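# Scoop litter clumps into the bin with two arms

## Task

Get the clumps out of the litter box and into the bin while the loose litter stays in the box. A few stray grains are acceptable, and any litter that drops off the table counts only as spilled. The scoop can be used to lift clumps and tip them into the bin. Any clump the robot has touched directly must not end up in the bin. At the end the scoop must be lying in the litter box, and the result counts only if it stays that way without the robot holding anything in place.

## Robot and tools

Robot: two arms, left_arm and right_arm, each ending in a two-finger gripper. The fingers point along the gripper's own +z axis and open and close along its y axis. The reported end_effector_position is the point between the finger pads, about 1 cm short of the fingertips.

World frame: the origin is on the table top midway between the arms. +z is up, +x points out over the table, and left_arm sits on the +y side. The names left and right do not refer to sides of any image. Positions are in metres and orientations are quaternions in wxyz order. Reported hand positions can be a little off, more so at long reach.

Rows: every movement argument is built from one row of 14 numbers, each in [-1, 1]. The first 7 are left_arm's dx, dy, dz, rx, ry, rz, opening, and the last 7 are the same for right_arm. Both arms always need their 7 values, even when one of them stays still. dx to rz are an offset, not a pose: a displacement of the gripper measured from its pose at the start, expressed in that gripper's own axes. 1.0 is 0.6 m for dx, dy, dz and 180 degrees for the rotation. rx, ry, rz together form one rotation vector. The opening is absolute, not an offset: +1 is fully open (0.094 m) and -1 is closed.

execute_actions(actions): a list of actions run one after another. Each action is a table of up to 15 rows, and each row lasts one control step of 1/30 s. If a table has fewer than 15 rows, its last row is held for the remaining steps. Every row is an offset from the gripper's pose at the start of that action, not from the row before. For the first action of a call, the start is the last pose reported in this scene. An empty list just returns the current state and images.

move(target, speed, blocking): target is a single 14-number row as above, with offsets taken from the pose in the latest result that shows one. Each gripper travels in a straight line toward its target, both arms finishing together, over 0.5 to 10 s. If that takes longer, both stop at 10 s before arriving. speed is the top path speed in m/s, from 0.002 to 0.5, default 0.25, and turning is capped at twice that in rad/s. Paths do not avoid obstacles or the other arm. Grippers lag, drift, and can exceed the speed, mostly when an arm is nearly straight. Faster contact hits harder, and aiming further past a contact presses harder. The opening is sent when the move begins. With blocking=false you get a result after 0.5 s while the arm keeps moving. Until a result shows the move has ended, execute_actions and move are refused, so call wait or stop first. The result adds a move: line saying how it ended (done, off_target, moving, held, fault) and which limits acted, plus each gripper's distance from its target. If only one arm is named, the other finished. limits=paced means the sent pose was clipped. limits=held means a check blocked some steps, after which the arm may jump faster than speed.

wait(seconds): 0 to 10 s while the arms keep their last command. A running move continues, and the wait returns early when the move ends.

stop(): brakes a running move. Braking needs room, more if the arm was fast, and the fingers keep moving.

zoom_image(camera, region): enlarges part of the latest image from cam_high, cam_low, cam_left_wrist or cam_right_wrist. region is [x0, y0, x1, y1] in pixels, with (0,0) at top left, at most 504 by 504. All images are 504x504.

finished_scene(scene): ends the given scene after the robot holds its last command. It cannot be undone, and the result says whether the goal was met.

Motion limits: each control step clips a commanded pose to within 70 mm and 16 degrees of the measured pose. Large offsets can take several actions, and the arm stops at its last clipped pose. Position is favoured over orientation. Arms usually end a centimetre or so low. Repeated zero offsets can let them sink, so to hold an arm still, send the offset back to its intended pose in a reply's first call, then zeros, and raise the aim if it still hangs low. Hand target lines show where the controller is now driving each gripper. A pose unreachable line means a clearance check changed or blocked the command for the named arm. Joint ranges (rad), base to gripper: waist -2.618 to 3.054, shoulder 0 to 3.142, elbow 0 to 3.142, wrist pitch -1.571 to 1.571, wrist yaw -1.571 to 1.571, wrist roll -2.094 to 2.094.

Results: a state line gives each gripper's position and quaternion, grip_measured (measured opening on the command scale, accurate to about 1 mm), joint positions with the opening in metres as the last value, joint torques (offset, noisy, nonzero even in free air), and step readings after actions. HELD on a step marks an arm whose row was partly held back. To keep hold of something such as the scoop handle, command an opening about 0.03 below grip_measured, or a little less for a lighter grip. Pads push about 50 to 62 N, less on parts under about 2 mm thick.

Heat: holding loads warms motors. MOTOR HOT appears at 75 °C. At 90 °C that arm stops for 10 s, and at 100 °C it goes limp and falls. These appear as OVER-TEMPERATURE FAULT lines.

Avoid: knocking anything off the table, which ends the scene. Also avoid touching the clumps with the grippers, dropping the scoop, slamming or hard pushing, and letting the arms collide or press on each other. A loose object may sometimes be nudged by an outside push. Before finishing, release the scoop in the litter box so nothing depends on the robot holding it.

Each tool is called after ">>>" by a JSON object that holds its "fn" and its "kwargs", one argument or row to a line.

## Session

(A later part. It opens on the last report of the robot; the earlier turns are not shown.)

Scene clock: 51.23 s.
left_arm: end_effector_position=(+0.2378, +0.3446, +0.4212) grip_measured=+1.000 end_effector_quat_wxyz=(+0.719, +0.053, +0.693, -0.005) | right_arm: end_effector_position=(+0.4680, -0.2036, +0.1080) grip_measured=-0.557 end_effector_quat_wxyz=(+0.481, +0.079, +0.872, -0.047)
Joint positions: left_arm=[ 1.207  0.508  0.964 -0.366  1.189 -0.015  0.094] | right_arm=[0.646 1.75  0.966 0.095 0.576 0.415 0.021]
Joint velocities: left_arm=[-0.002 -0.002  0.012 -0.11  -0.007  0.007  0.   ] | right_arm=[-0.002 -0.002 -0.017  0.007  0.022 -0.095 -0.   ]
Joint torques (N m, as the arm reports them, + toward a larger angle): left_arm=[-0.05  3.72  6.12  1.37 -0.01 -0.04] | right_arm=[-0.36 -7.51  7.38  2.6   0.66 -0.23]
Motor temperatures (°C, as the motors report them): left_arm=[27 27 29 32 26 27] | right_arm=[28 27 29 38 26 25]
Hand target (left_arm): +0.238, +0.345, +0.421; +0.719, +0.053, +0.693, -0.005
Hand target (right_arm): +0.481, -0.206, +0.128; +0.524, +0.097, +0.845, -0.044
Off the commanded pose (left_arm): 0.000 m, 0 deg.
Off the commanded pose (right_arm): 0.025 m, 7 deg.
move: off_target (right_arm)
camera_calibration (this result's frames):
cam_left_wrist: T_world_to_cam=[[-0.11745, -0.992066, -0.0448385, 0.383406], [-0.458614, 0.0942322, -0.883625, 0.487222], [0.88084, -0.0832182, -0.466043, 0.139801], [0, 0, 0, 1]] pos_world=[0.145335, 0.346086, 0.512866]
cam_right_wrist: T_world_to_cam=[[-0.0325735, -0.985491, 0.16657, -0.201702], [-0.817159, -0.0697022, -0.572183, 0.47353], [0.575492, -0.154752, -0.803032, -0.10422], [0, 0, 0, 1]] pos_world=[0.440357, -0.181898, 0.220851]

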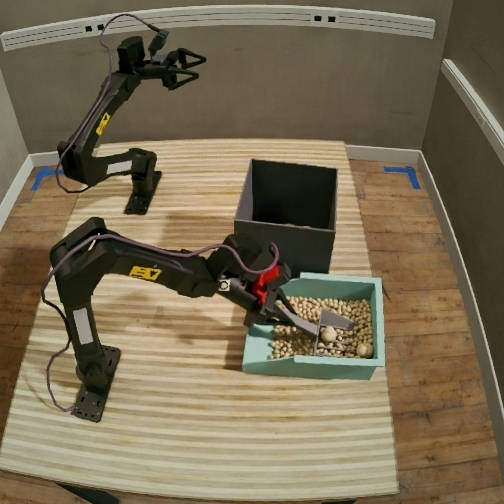

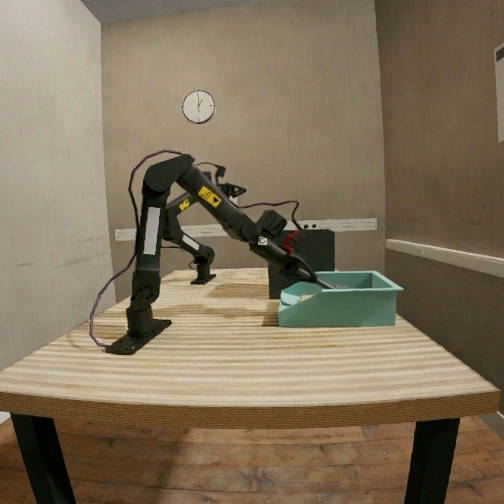

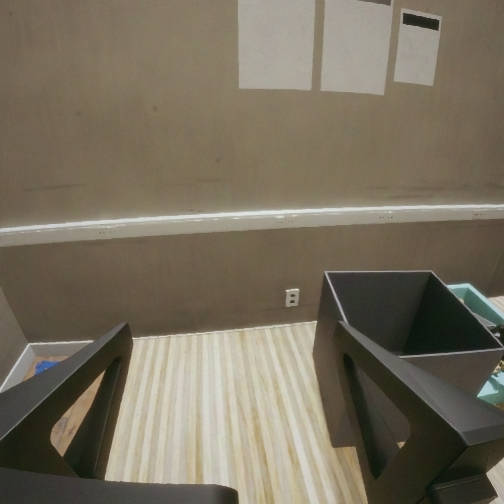

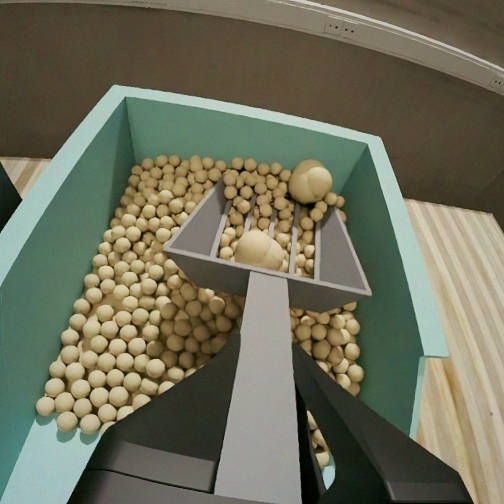

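>>> {"fn": "move", "kwargs": {
  "target": [0,0,0,0,0,0,1,-0.09,0,-0.06,0,-0.1,0,-0.6],
  "speed": 0.05
}}

>>> {"fn": "move", "kwargs": {
  "target": [0,0,0,0,0,0,1,-0.35,0,-0.26,-0.04,-0.02,0,-0.6],
  "speed": 0.1
}}

>>> {"fn": "move", "kwargs": {
  "target": [0,0,0,0,0,0,1,0,0.29,-0.07,-0.24,0,-0.08,-0.6],
  "speed": 0.15
}}

Scene clock: 55.13 s.
left_arm: end_effector_position=(+0.2378, +0.3446, +0.4212) grip_measured=+1.000 end_effector_quat_wxyz=(+0.719, +0.053, +0.693, -0.005) | right_arm: end_effector_position=(+0.4676, -0.2037, +0.1539) grip_measured=-0.557 end_effector_quat_wxyz=(+0.588, +0.062, +0.804, -0.063)
Joint positions: left_arm=[ 1.207  0.508  0.964 -0.366  1.189 -0.015  0.094] | right_arm=[0.684 1.69  0.833 0.458 0.693 0.233 0.021]
Joint velocities: left_arm=[-0.012  0.002 -0.007 -0.066  0.037 -0.081  0.   ] | right_arm=[-0.002  0.002  0.012  0.022  0.022 -0.007 -0.   ]
Joint torques (N m, as the arm reports them, + toward a larger angle): left_arm=[-0.06  3.7   6.2   1.38  0.01 -0.02] | right_arm=[ 0.66 -9.27  6.7   2.1   0.45 -0.13]
Motor temperatures (°C, as the motors report them): left_arm=[27 27 29 32 26 27] | right_arm=[28 28 29 39 26 25]
Hand target (left_arm): +0.238, +0.345, +0.421; +0.719, +0.053, +0.693, -0.005
Hand target (right_arm): +0.466, -0.203, +0.172; +0.610, +0.072, +0.787, -0.056
Off the commanded pose (left_arm): 0.000 m, 0 deg.
Off the commanded pose (right_arm): 0.019 m, 4 deg.
move: off_target (right_arm)
camera_calibration (this result's frames):
cam_left_wrist: T_world_to_cam=[[-0.11745, -0.992066, -0.0448385, 0.383406], [-0.458614, 0.0942322, -0.883625, 0.487222], [0.88084, -0.0832182, -0.466043, 0.139801], [0, 0, 0, 1]] pos_world=[0.145335, 0.346086, 0.512866]
cam_right_wrist: T_world_to_cam=[[-0.0679851, -0.972695, 0.221905, -0.198762], [-0.649809, -0.125603, -0.749648, 0.437074], [0.757051, -0.195161, -0.623527, -0.187829], [0, 0, 0, 1]] pos_world=[0.412698, -0.175095, 0.254641]

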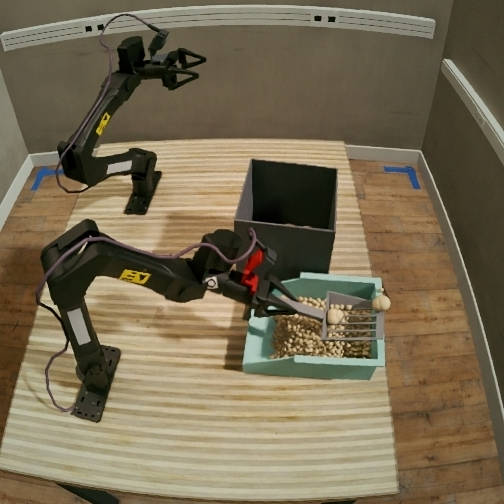

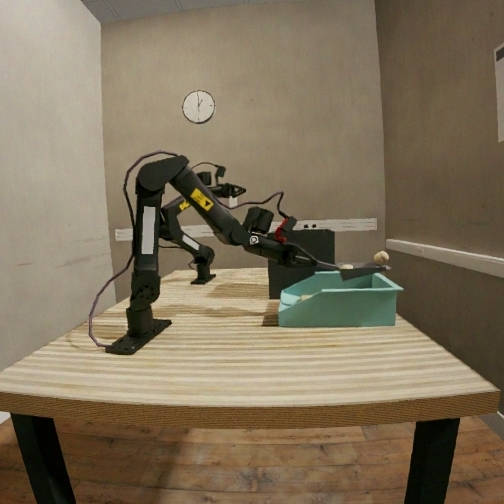

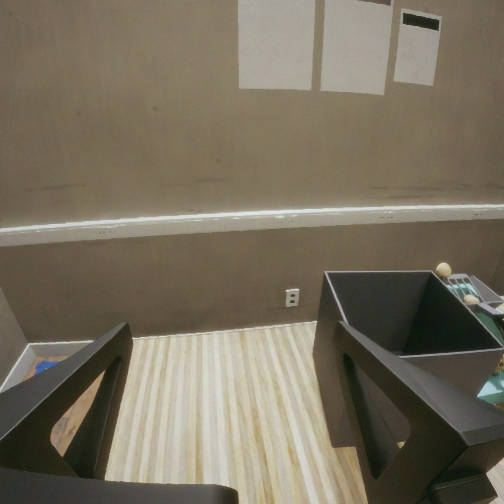

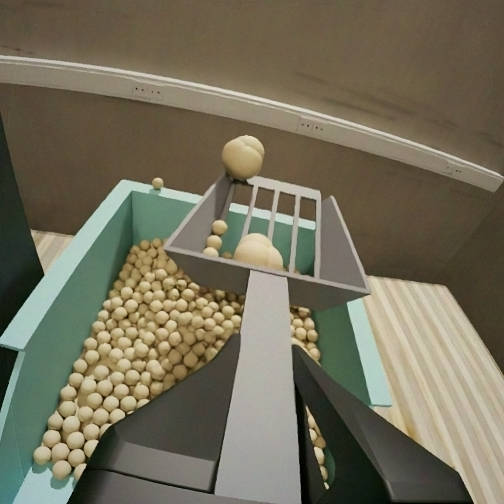

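Scene clock: 58.33 s.
left_arm: end_effector_position=(+0.2378, +0.3446, +0.4212) grip_measured=+1.000 end_effector_quat_wxyz=(+0.719, +0.053, +0.693, -0.005) | right_arm: end_effector_position=(+0.3927, -0.1770, +0.3751) grip_measured=-0.557 end_effector_quat_wxyz=(+0.593, +0.003, +0.804, -0.032)
Joint positions: left_arm=[ 1.207  0.508  0.964 -0.366  1.189 -0.015  0.094] | right_arm=[ 0.857  1.337  1.419 -0.491  0.739  0.233  0.021]
Joint velocities: left_arm=[-0.002 -0.007  0.017  0.007 -0.007 -0.066  0.   ] | right_arm=[-0.007  0.012 -0.012 -0.051  0.007 -0.007 -0.   ]
Joint torques (N m, as the arm reports them, + toward a larger angle): left_arm=[ 0.02  3.5   6.2   1.4  -0.02 -0.05] | right_arm=[ 0.76 -6.36 11.04  1.82  0.4   0.1 ]
Motor temperatures (°C, as the motors report them): left_arm=[27 27 29 32 26 27] | right_arm=[28 28 30 39 26 25]
Hand target (left_arm): +0.238, +0.345, +0.421; +0.719, +0.053, +0.693, -0.005
Hand target (right_arm): +0.386, -0.180, +0.401; +0.615, +0.023, +0.788, -0.014
Off the commanded pose (left_arm): 0.000 m, 0 deg.
Off the commanded pose (right_arm): 0.028 m, 4 deg.
move: off_target (right_arm)
camera_calibration (this result's frames):
cam_left_wrist: T_world_to_cam=[[-0.11745, -0.992066, -0.0448385, 0.383406], [-0.458614, 0.0942322, -0.883625, 0.487222], [0.88084, -0.0832182, -0.466043, 0.139801], [0, 0, 0, 1]] pos_world=[0.145335, 0.346086, 0.512866]
cam_right_wrist: T_world_to_cam=[[0.0592772, -0.968787, 0.240703, -0.283269], [-0.623811, -0.224197, -0.748729, 0.529603], [0.779324, -0.105771, -0.617629, 0.0168192], [0, 0, 0, 1]] pos_world=[0.334056, -0.153913, 0.475101]

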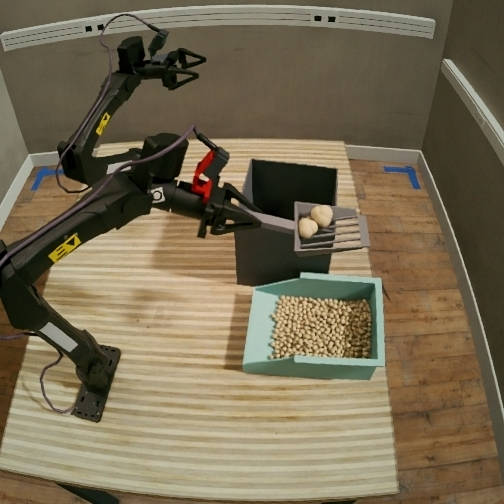

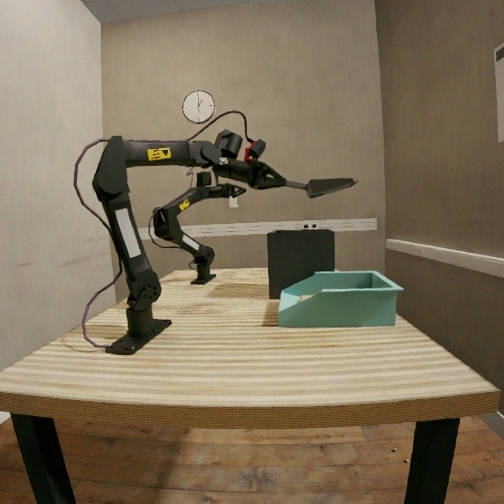

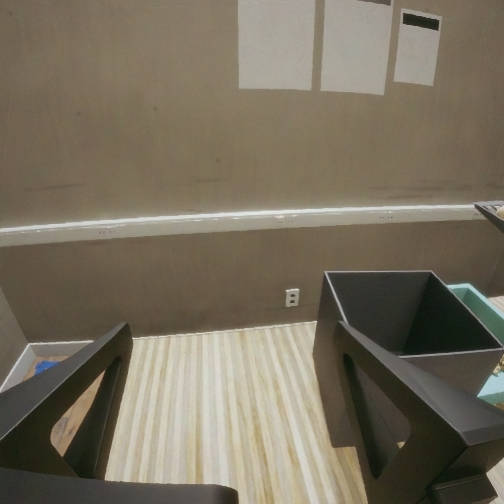

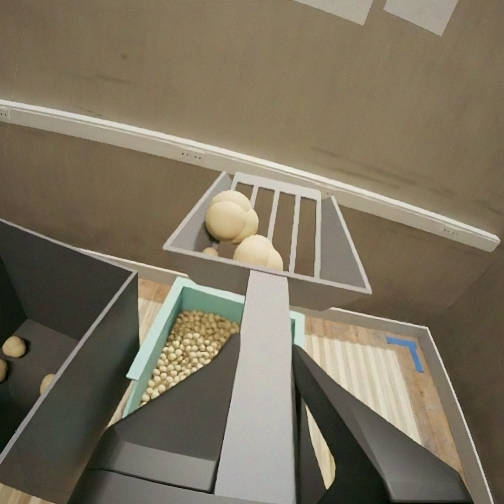

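Scene clock: 61.43 s.
left_arm: end_effector_position=(+0.2378, +0.3446, +0.4212) grip_measured=+1.000 end_effector_quat_wxyz=(+0.719, +0.053, +0.693, -0.005) | right_arm: end_effector_position=(+0.3582, -0.0106, +0.3518) grip_measured=-0.556 end_effector_quat_wxyz=(+0.514, -0.313, +0.779, +0.177)
Joint positions: left_arm=[ 1.207  0.508  0.964 -0.366  1.189 -0.015  0.094] | right_arm=[ 0.952  1.498  1.545 -0.47   0.096 -0.008  0.021]
Joint velocities: left_arm=[-0.007 -0.012 -0.012  0.007  0.007 -0.051  0.   ] | right_arm=[-0.002  0.017  0.027 -0.037 -0.051  0.022 -0.002]
Joint torques (N m, as the arm reports them, + toward a larger angle): left_arm=[ 0.04  3.69  6.12  1.41 -0.01  0.  ] | right_arm=[ 0.69 -5.96 11.87  2.23  0.04 -0.09]
Motor temperatures (°C, as the motors report them): left_arm=[27 27 29 32 26 27] | right_arm=[28 28 30 39 26 25]
Hand target (left_arm): +0.238, +0.345, +0.421; +0.719, +0.053, +0.693, -0.005
Hand target (right_arm): +0.357, -0.002, +0.376; +0.540, -0.313, +0.757, +0.193
Off the commanded pose (left_arm): 0.000 m, 0 deg.
Off the commanded pose (right_arm): 0.029 m, 5 deg.
move: off_target (right_arm)
camera_calibration (this result's frames):
cam_left_wrist: T_world_to_cam=[[-0.11745, -0.992066, -0.0448385, 0.383406], [-0.458614, 0.0942322, -0.883625, 0.487222], [0.88084, -0.0832182, -0.466043, 0.139801], [0, 0, 0, 1]] pos_world=[0.145335, 0.346086, 0.512866]
cam_right_wrist: T_world_to_cam=[[0.739599, -0.634187, 0.22539, -0.349269], [-0.356324, -0.653049, -0.668252, 0.399266], [0.570987, 0.413926, -0.70897, 0.159191], [0, 0, 0, 1]] pos_world=[0.309691, -0.0266551, 0.458394]

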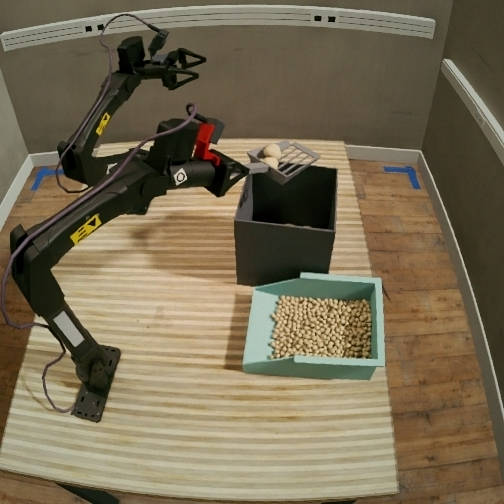

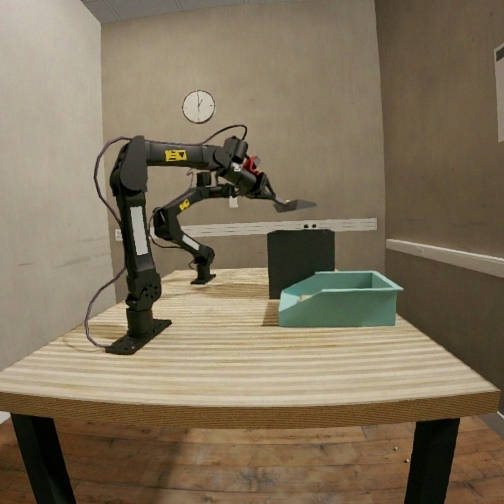

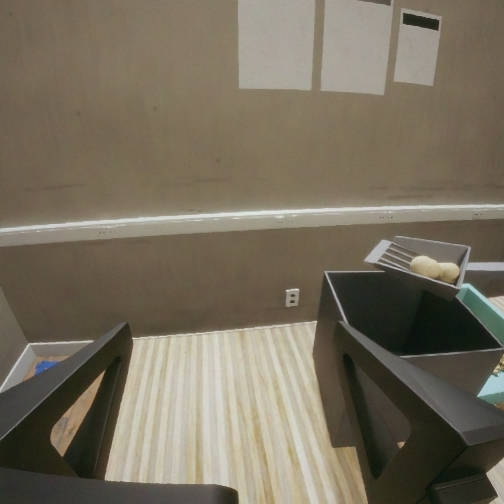

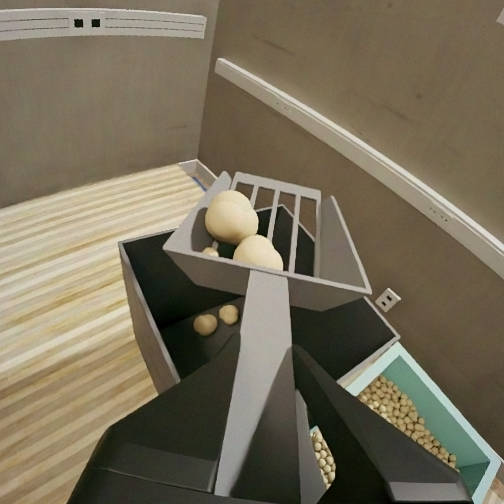

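>>> {"fn": "move", "kwargs": {
  "target": [0,0,0,0,0,0,1,0.04,-0.04,0.02,0,0.17,0.05,-0.6],
  "speed": 0.15
}}

>>> {"fn": "move", "kwargs": {
  "target": [0,0,0,0,0,0,1,-0.02,0,-0.09,0,-0.15,0,-0.6]
}}

Scene clock: 64.17 s.
left_arm: end_effector_position=(+0.2378, +0.3446, +0.4212) grip_measured=+1.000 end_effector_quat_wxyz=(+0.719, +0.053, +0.693, -0.005) | right_arm: end_effector_position=(+0.3725, -0.0264, +0.3223) grip_measured=-0.556 end_effector_quat_wxyz=(+0.273, -0.297, +0.907, +0.118)
Joint positions: left_arm=[ 1.207  0.508  0.964 -0.366  1.189 -0.015  0.094] | right_arm=[ 0.874  2.074  2.611 -1.504  0.009  0.104  0.021]
Joint velocities: left_arm=[ 0.002  0.002  0.002  0.037 -0.051 -0.051  0.   ] | right_arm=[-0.002 -0.007  0.027  0.037  0.007 -0.081 -0.001]
Joint torques (N m, as the arm reports them, + toward a larger angle): left_arm=[ 0.06  3.75  6.07  1.38 -0.01 -0.02] | right_arm=[-0.94 -8.39  8.73  1.21 -0.06  0.08]
Motor temperatures (°C, as the motors report them): left_arm=[27 27 29 32 26 27] | right_arm=[28 28 30 39 26 25]
Hand target (left_arm): +0.238, +0.345, +0.421; +0.719, +0.053, +0.693, -0.005
Hand target (right_arm): +0.377, -0.028, +0.326; +0.278, -0.288, +0.908, +0.123
Off the commanded pose (left_arm): 0.000 m, 0 deg.
Off the commanded pose (right_arm): 0.006 m, 2 deg.
move: done
camera_calibration (this result's frames):
cam_left_wrist: T_world_to_cam=[[-0.11745, -0.992066, -0.0448385, 0.383406], [-0.458614, 0.0942322, -0.883625, 0.487222], [0.88084, -0.0832182, -0.466043, 0.139801], [0, 0, 0, 1]] pos_world=[0.145335, 0.346086, 0.512866]
cam_right_wrist: T_world_to_cam=[[0.751011, -0.659131, 0.0391077, -0.30801], [-0.636005, -0.738035, -0.225394, 0.333523], [0.177427, 0.144401, -0.973482, 0.36143], [0, 0, 0, 1]] pos_world=[0.379314, -0.00905821, 0.439066]

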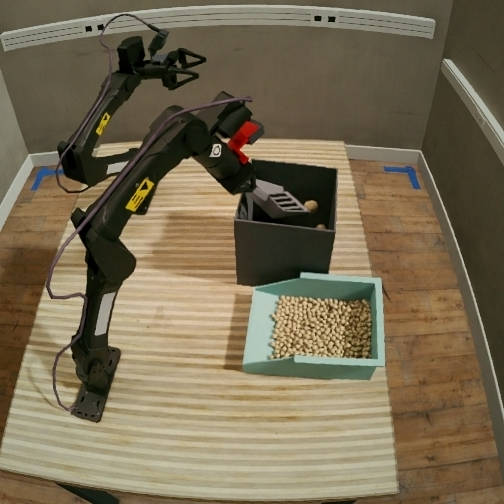

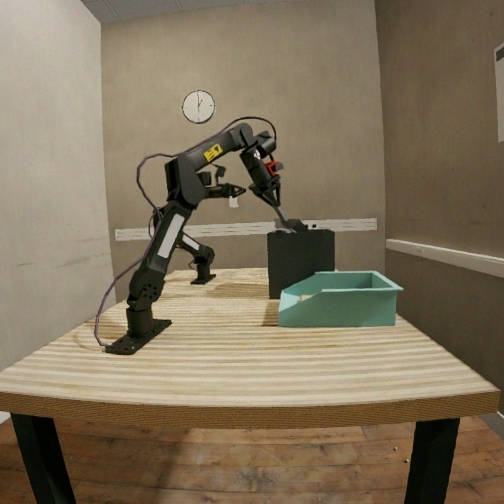

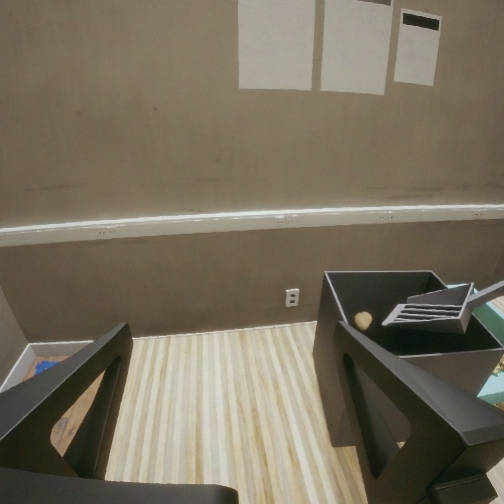

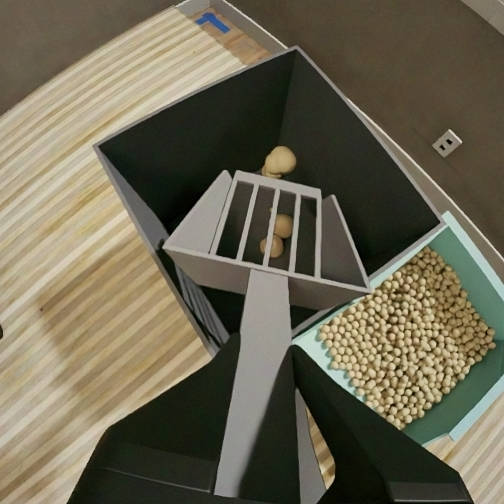

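Scene clock: 65.83 s.
left_arm: end_effector_position=(+0.2378, +0.3446, +0.4212) grip_measured=+1.000 end_effector_quat_wxyz=(+0.719, +0.053, +0.693, -0.005) | right_arm: end_effector_position=(+0.3627, -0.0427, +0.3655) grip_measured=-0.556 end_effector_quat_wxyz=(+0.464, -0.260, +0.827, +0.182)
Joint positions: left_arm=[ 1.207  0.508  0.964 -0.366  1.189 -0.015  0.094] | right_arm=[ 0.882  1.525  1.729 -0.733  0.06   0.104  0.021]
Joint velocities: left_arm=[-0.002 -0.012 -0.012 -0.081  0.007 -0.022  0.   ] | right_arm=[-0.007 -0.002  0.007 -0.007 -0.037  0.007 -0.   ]
Joint torques (N m, as the arm reports them, + toward a larger angle): left_arm=[-0.05  3.77  6.23  1.37 -0.01 -0.04] | right_arm=[ 0.76 -7.68  6.06  2.04  0.2   0.01]
Motor temperatures (°C, as the motors report them): left_arm=[27 27 29 32 26 27] | right_arm=[28 28 30 39 26 25]
Hand target (left_arm): +0.238, +0.345, +0.421; +0.719, +0.053, +0.693, -0.005
Hand target (right_arm): +0.358, -0.042, +0.373; +0.476, -0.260, +0.819, +0.188
Off the commanded pose (left_arm): 0.000 m, 0 deg.
Off the commanded pose (right_arm): 0.010 m, 2 deg.
move: done
camera_calibration (this result's frames):
cam_left_wrist: T_world_to_cam=[[-0.11745, -0.992066, -0.0448385, 0.383406], [-0.458614, 0.0942322, -0.883625, 0.487222], [0.88084, -0.0832182, -0.466043, 0.139801], [0, 0, 0, 1]] pos_world=[0.145335, 0.346086, 0.512866]
cam_right_wrist: T_world_to_cam=[[0.704847, -0.701199, 0.107285, -0.323065], [-0.509416, -0.605603, -0.611343, 0.42578], [0.493646, 0.376251, -0.78406, 0.233474], [0, 0, 0, 1]] pos_world=[0.329357, -0.0565243, 0.478016]

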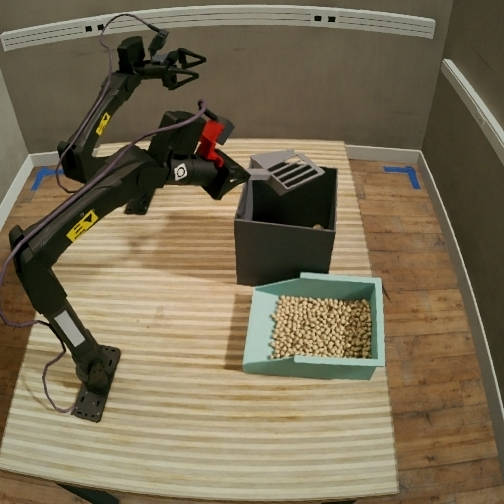

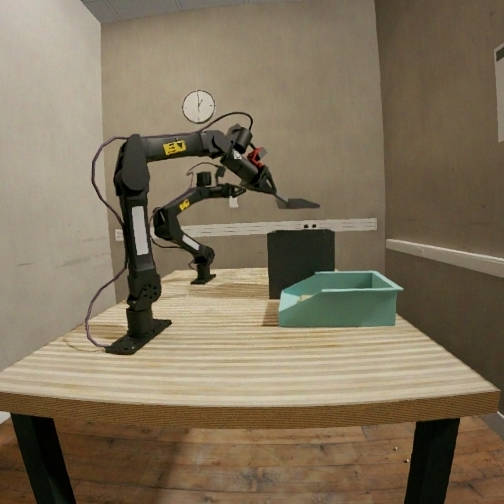

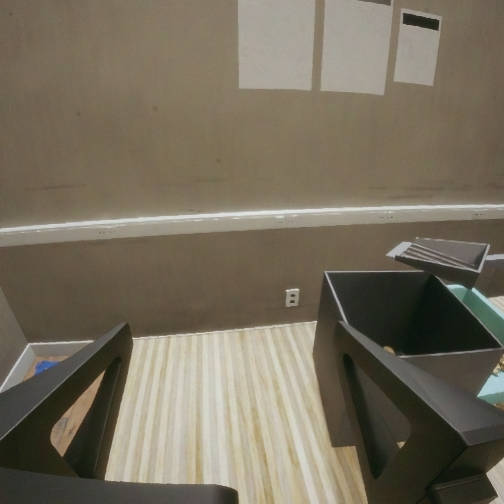

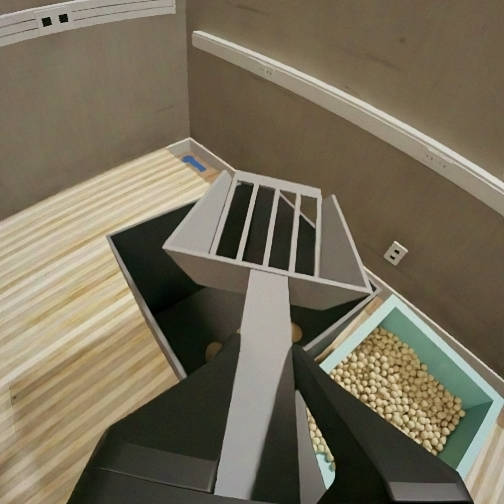

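>>> {"fn": "move", "kwargs": {
  "target": [0,0,0,0,0,0,1,0,-0.26,-0.09,0.21,0,0.12,-0.6]
}}

>>> {"fn": "move", "kwargs": {
  "target": [0,0,0,0,0,0,1,0.34,0,0.25,0,0.01,0,-0.6],
  "speed": 0.13
}}

Scene clock: 68.10 s.
left_arm: end_effector_position=(+0.2378, +0.3446, +0.4212) grip_measured=+1.000 end_effector_quat_wxyz=(+0.719, +0.053, +0.693, -0.005) | right_arm: end_effector_position=(+0.4184, -0.1899, +0.3771) grip_measured=-0.557 end_effector_quat_wxyz=(+0.478, +0.044, +0.877, -0.008)
Joint positions: left_arm=[ 1.207  0.508  0.964 -0.366  1.189 -0.015  0.094] | right_arm=[ 0.718  1.588  1.917 -1.012  0.533  0.427  0.021]
Joint velocities: left_arm=[ 0.002 -0.007 -0.007 -0.051 -0.007 -0.037  0.   ] | right_arm=[-0.002  0.002  0.017 -0.066  0.022  0.037  0.001]
Joint torques (N m, as the arm reports them, + toward a larger angle): left_arm=[ 0.06  3.76  6.09  1.34  0.   -0.03] | right_arm=[-0.75 -5.34 10.22  1.57  0.42  0.1 ]
Motor temperatures (°C, as the motors report them): left_arm=[27 27 29 32 26 27] | right_arm=[28 28 30 39 26 25]
Hand target (left_arm): +0.238, +0.345, +0.421; +0.719, +0.053, +0.693, -0.005
Hand target (right_arm): +0.422, -0.196, +0.385; +0.485, +0.060, +0.872, -0.011
Off the commanded pose (left_arm): 0.000 m, 0 deg.
Off the commanded pose (right_arm): 0.009 m, 2 deg.
move: done
camera_calibration (this result's frames):
cam_left_wrist: T_world_to_cam=[[-0.11745, -0.992066, -0.0448385, 0.383406], [-0.458614, 0.0942322, -0.883625, 0.487222], [0.88084, -0.0832182, -0.466043, 0.139801], [0, 0, 0, 1]] pos_world=[0.145335, 0.346086, 0.512866]
cam_right_wrist: T_world_to_cam=[[0.0664351, -0.989129, 0.131191, -0.263417], [-0.811845, -0.130024, -0.569211, 0.573113], [0.580081, -0.0686911, -0.811657, 0.160269], [0, 0, 0, 1]] pos_world=[0.38981, -0.175026, 0.490864]

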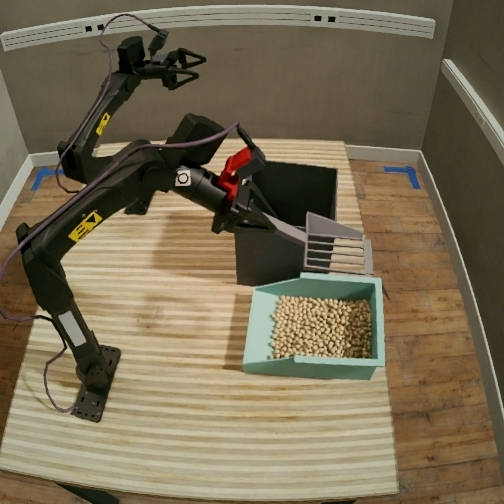

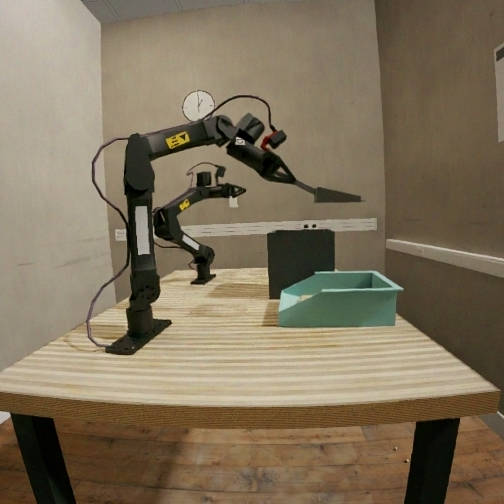

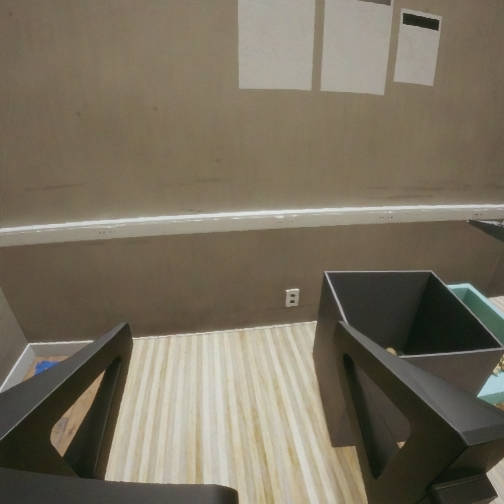

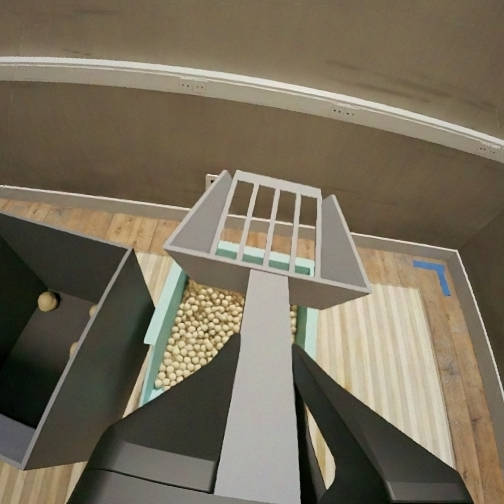

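Scene clock: 70.63 s.
left_arm: end_effector_position=(+0.2378, +0.3446, +0.4212) grip_measured=+1.000 end_effector_quat_wxyz=(+0.719, +0.053, +0.693, -0.005) | right_arm: end_effector_position=(+0.4293, -0.1807, +0.1290) grip_measured=-0.557 end_effector_quat_wxyz=(+0.463, +0.037, +0.885, -0.003)
Joint positions: left_arm=[ 1.207  0.508  0.964 -0.366  1.189 -0.015  0.094] | right_arm=[ 0.711  1.589  0.915 -0.035  0.502  0.427  0.021]
Joint velocities: left_arm=[-0.002  0.002 -0.017 -0.066 -0.007  0.007  0.   ] | right_arm=[ 0.007 -0.007 -0.007  0.007 -0.051  0.022 -0.001]
Joint torques (N m, as the arm reports them, + toward a larger angle): left_arm=[ 0.04  3.72  6.1   1.35  0.02 -0.02] | right_arm=[-0.69 -6.1   6.41  1.77  0.27 -0.01]
Motor temperatures (°C, as the motors report them): left_arm=[27 27 29 33 26 27] | right_arm=[28 28 30 39 26 25]
Hand target (left_arm): +0.238, +0.345, +0.421; +0.719, +0.053, +0.693, -0.005
Hand target (right_arm): +0.431, -0.186, +0.124; +0.463, +0.044, +0.885, -0.007
Off the commanded pose (left_arm): 0.000 m, 0 deg.
Off the commanded pose (right_arm): 0.007 m, 1 deg.
move: done
camera_calibration (this result's frames):
cam_left_wrist: T_world_to_cam=[[-0.11745, -0.992066, -0.0448385, 0.383406], [-0.458614, 0.0942322, -0.883625, 0.487222], [0.88084, -0.0832182, -0.466043, 0.139801], [0, 0, 0, 1]] pos_world=[0.145335, 0.346086, 0.512866]
cam_right_wrist: T_world_to_cam=[[0.0866452, -0.988252, 0.125901, -0.23026], [-0.82756, -0.141757, -0.543185, 0.443225], [0.554651, -0.0571263, -0.83012, -0.0314228], [0, 0, 0, 1]] pos_world=[0.404175, -0.166519, 0.243658]

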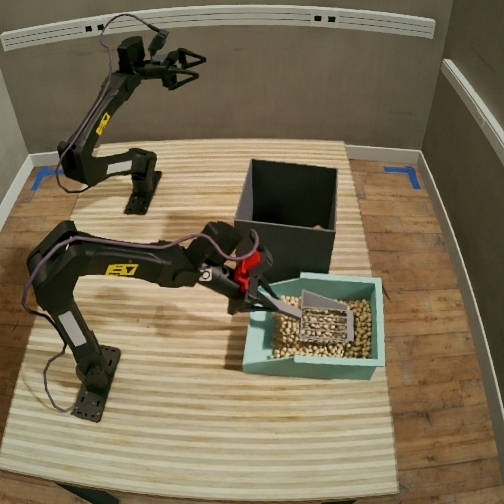

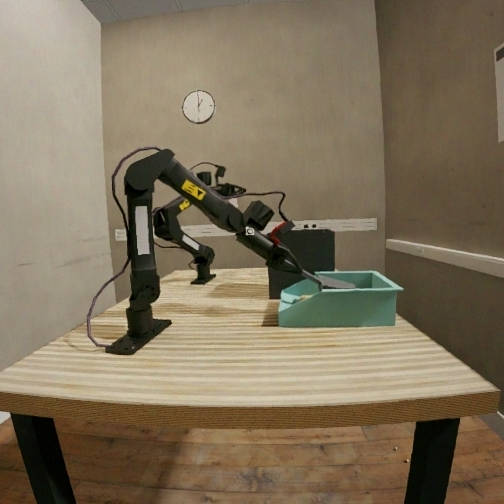

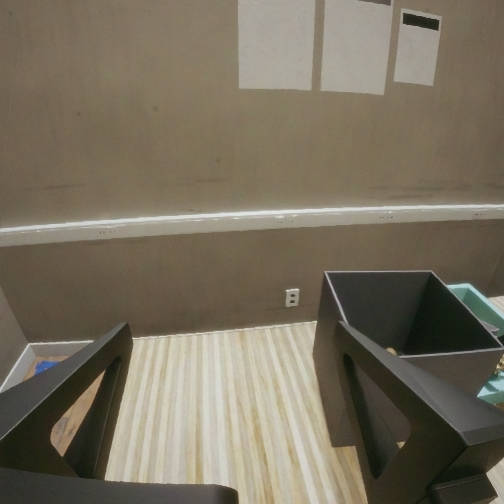

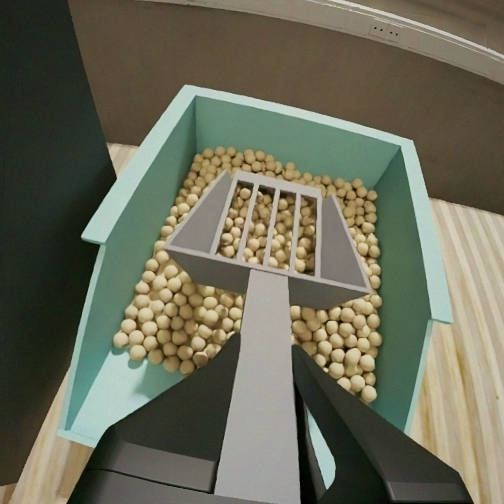

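>>> {"fn": "move", "kwargs": {
  "target": [0,0,0,0,0,0,1,0.02,0,0.05,0,0,0,-0.6],
  "speed": 0.06
}}

>>> {"fn": "move", "kwargs": {
  "target": [0,0,0,0,0,0,1,0,0,0,0,0,0,0]
}}

>>> {"fn": "move", "kwargs": {
  "target": [0,0,0,0,0,0,1,-0.03,0,-0.16,0,0,0,0]
}}

>>> {"fn": "finished_scene", "kwargs": {
  "scene": 2
}}

Scene clock: 71.73 s.
left_arm: end_effector_position=(+0.2378, +0.3446, +0.4212) grip_measured=+1.000 end_effector_quat_wxyz=(+0.719, +0.053, +0.693, -0.005) | right_arm: end_effector_position=(+0.4469, -0.1753, +0.1137) grip_measured=-0.557 end_effector_quat_wxyz=(+0.474, +0.040, +0.880, +0.006)
Joint positions: left_arm=[ 1.207  0.508  0.964 -0.366  1.189 -0.015  0.094] | right_arm=[0.693 1.675 0.915 0.088 0.485 0.414 0.021]
Joint velocities: left_arm=[-0.007  0.002  0.012 -0.022 -0.037  0.022  0.   ] | right_arm=[-0.002 -0.012  0.002 -0.022 -0.022  0.007 -0.001]
Joint torques (N m, as the arm reports them, + toward a larger angle): left_arm=[ 0.07  3.69  6.07  1.34 -0.03 -0.03] | right_arm=[-1.04 -6.22  6.62  1.66  0.13 -0.13]
Motor temperatures (°C, as the motors report them): left_arm=[27 27 29 33 26 27] | right_arm=[28 28 30 39 26 25]
Hand target (left_arm): +0.238, +0.345, +0.421; +0.719, +0.053, +0.693, -0.005
Hand target (right_arm): +0.447, -0.181, +0.102; +0.463, +0.038, +0.885, -0.003
Off the commanded pose (left_arm): 0.000 m, 0 deg.
Off the commanded pose (right_arm): 0.013 m, 2 deg.
move: off_target (right_arm)
camera_calibration (this result's frames):
cam_left_wrist: T_world_to_cam=[[-0.11745, -0.992066, -0.0448385, 0.383406], [-0.458614, 0.0942322, -0.883625, 0.487222], [0.88084, -0.0832182, -0.466043, 0.139801], [0, 0, 0, 1]] pos_world=[0.145335, 0.346086, 0.512866]
cam_right_wrist: T_world_to_cam=[[0.0866814, -0.990142, 0.110019, -0.223074], [-0.813548, -0.134093, -0.565825, 0.447905], [0.575, -0.0404596, -0.817152, -0.0612363], [0, 0, 0, 1]] pos_world=[0.41894, -0.163292, 0.227939]

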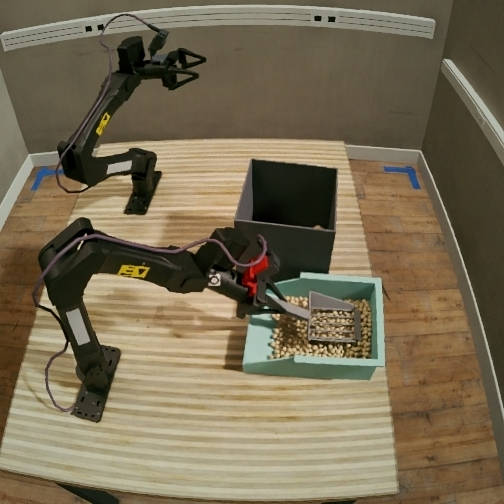

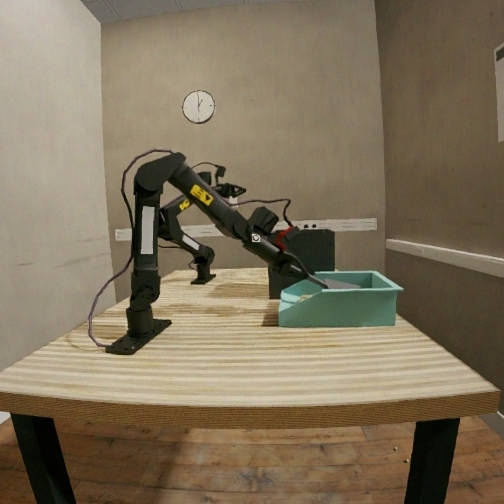

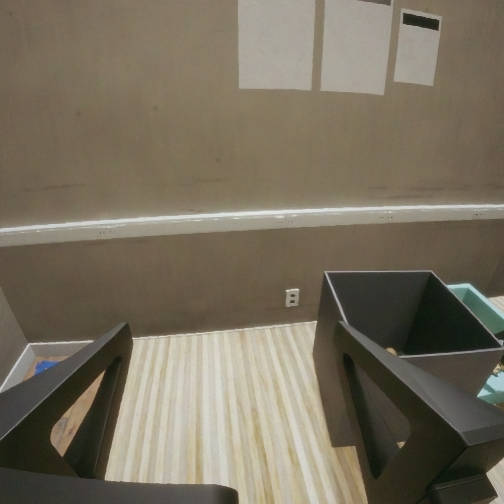

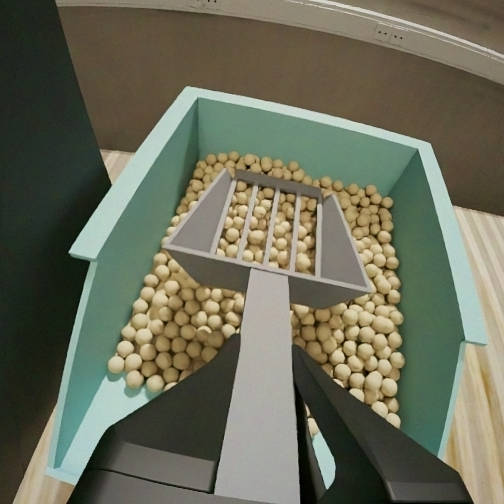

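Scene clock: 72.23 s.
left_arm: end_effector_position=(+0.2378, +0.3446, +0.4212) grip_measured=+1.000 end_effector_quat_wxyz=(+0.719, +0.053, +0.693, -0.005) | right_arm: end_effector_position=(+0.4469, -0.1753, +0.1137) grip_measured=-0.003 end_effector_quat_wxyz=(+0.474, +0.040, +0.880, +0.006)
Joint positions: left_arm=[ 1.207  0.508  0.964 -0.366  1.189 -0.015  0.094] | right_arm=[0.693 1.675 0.915 0.088 0.485 0.414 0.047]
Joint velocities: left_arm=[-0.007 -0.002 -0.012 -0.007 -0.037  0.007  0.   ] | right_arm=[-0.012  0.007 -0.007 -0.037 -0.007  0.022 -0.001]
Joint torques (N m, as the arm reports them, + toward a larger angle): left_arm=[ 0.04  3.67  6.31  1.37 -0.03  0.03] | right_arm=[-0.17 -7.4   7.55  1.6   0.23 -0.01]
Motor temperatures (°C, as the motors report them): left_arm=[27 27 29 33 26 27] | right_arm=[28 28 30 39 26 25]
Hand target (left_arm): +0.238, +0.345, +0.421; +0.719, +0.053, +0.693, -0.005
Hand target (right_arm): +0.447, -0.175, +0.114; +0.474, +0.040, +0.880, +0.006
Off the commanded pose (left_arm): 0.000 m, 0 deg.
Off the commanded pose (right_arm): 0.000 m, 0 deg.
move: done
camera_calibration (this result's frames):
cam_left_wrist: T_world_to_cam=[[-0.11745, -0.992066, -0.0448385, 0.383406], [-0.458614, 0.0942322, -0.883625, 0.487222], [0.88084, -0.0832182, -0.466043, 0.139801], [0, 0, 0, 1]] pos_world=[0.145335, 0.346086, 0.512866]
cam_right_wrist: T_world_to_cam=[[0.0866814, -0.990142, 0.110019, -0.223074], [-0.813548, -0.134093, -0.565825, 0.447905], [0.575, -0.0404596, -0.817152, -0.0612363], [0, 0, 0, 1]] pos_world=[0.41894, -0.163292, 0.227939]

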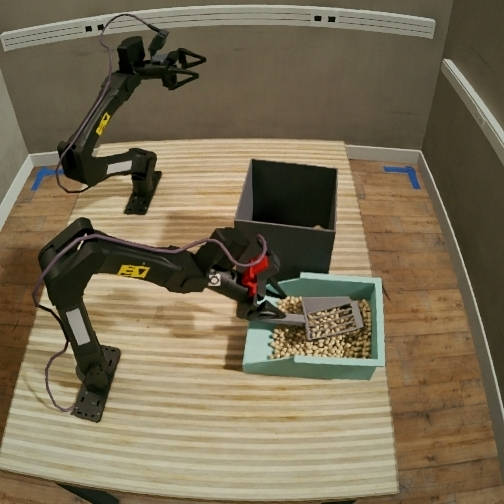

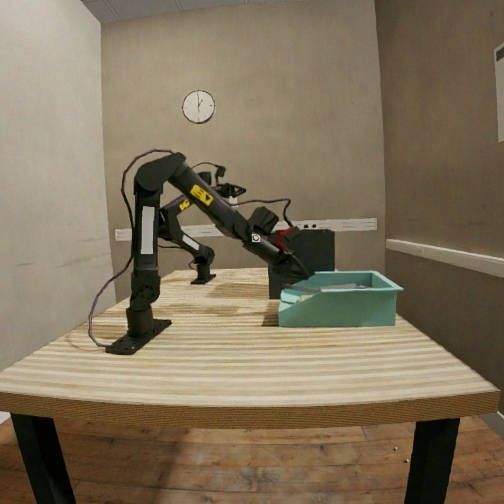

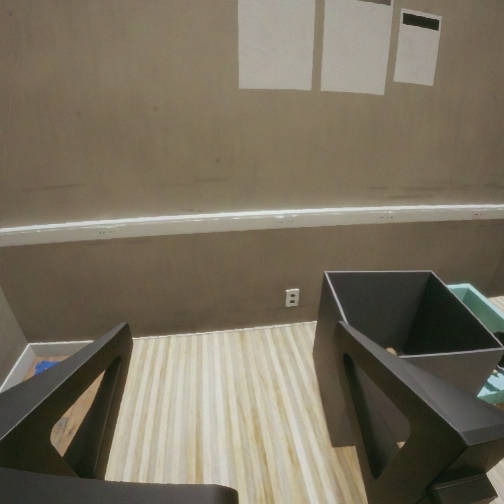

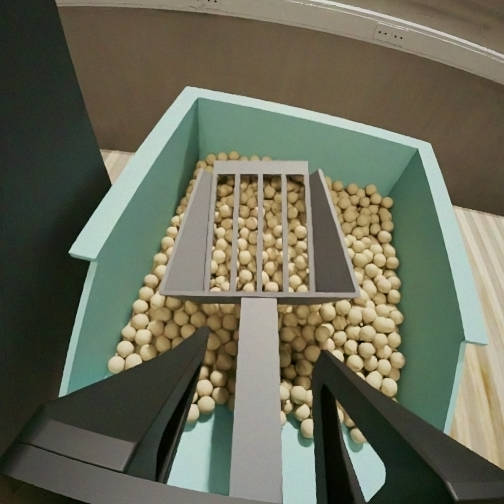

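Scene clock: 73.40 s.
left_arm: end_effector_position=(+0.2378, +0.3446, +0.4212) grip_measured=+1.000 end_effector_quat_wxyz=(+0.719, +0.053, +0.693, -0.005) | right_arm: end_effector_position=(+0.3807, -0.1752, +0.1789) grip_measured=-0.003 end_effector_quat_wxyz=(+0.475, +0.039, +0.879, +0.007)
Joint positions: left_arm=[ 1.207  0.508  0.964 -0.366  1.189 -0.015  0.094] | right_arm=[ 0.824  1.372  0.915 -0.26   0.583  0.507  0.047]
Joint velocities: left_arm=[-0.017 -0.012  0.032 -0.051  0.007 -0.007  0.   ] | right_arm=[ 0.012 -0.012  0.002 -0.007  0.007  0.007 -0.   ]
Joint torques (N m, as the arm reports them, + toward a larger angle): left_arm=[ 0.14  3.57  6.09  1.35 -0.03 -0.01] | right_arm=[ 0.72 -5.65  8.91  1.35  0.39  0.07]
Motor temperatures (°C, as the motors report them): left_arm=[27 27 29 33 26 27] | right_arm=[28 28 30 38 26 25]
Hand target (left_arm): +0.238, +0.345, +0.421; +0.719, +0.053, +0.693, -0.005
Hand target (right_arm): +0.378, -0.174, +0.182; +0.475, +0.040, +0.879, +0.006
Off the commanded pose (left_arm): 0.000 m, 0 deg.
Off the commanded pose (right_arm): 0.005 m, 0 deg.
move: done
camera_calibration (this result's frames):
cam_left_wrist: T_world_to_cam=[[-0.11745, -0.992066, -0.0448385, 0.383406], [-0.458614, 0.0942322, -0.883625, 0.487222], [0.88084, -0.0832182, -0.466043, 0.139801], [0, 0, 0, 1]] pos_world=[0.145335, 0.346086, 0.512866]
cam_right_wrist: T_world_to_cam=[[0.0908954, -0.989815, 0.109567, -0.225884], [-0.811768, -0.137375, -0.567592, 0.429987], [0.576862, -0.0373519, -0.815987, 0.0297276], [0, 0, 0, 1]] pos_world=[0.352433, -0.163403, 0.293064]

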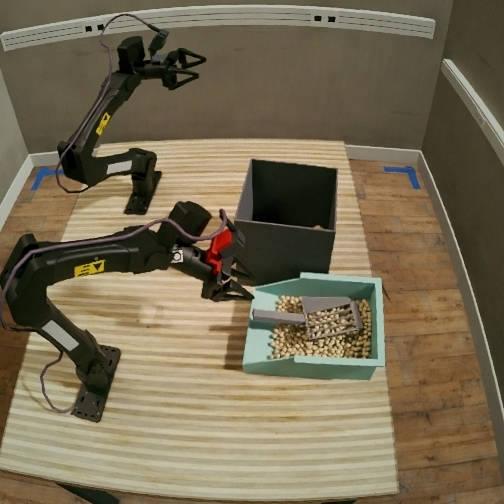

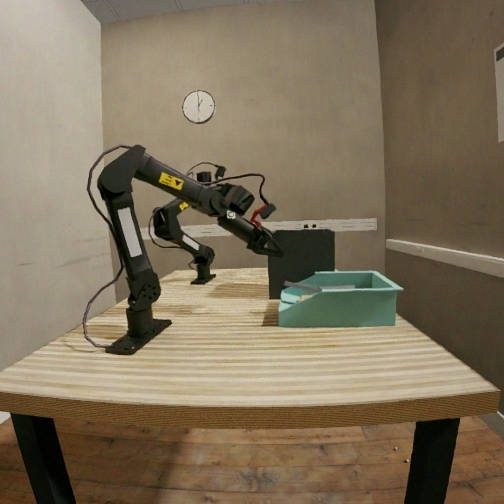

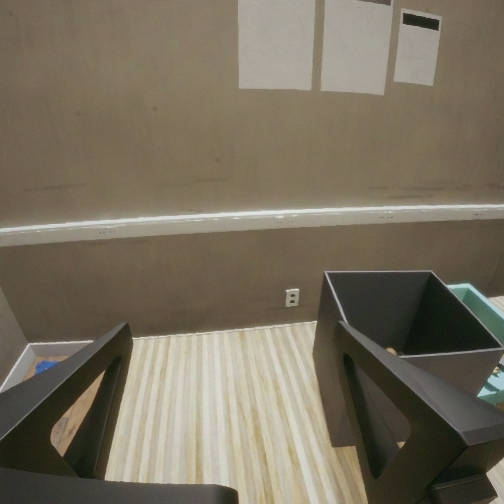

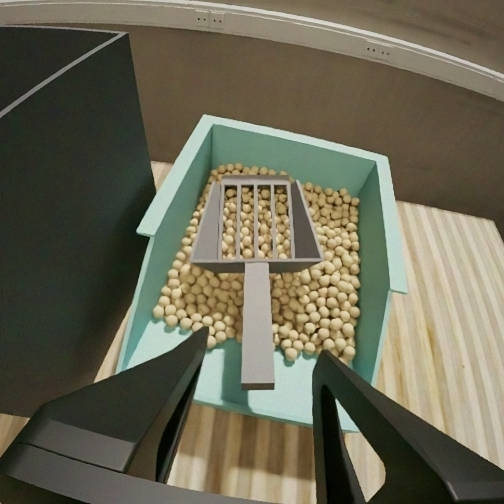

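The scene is finished: the task was done.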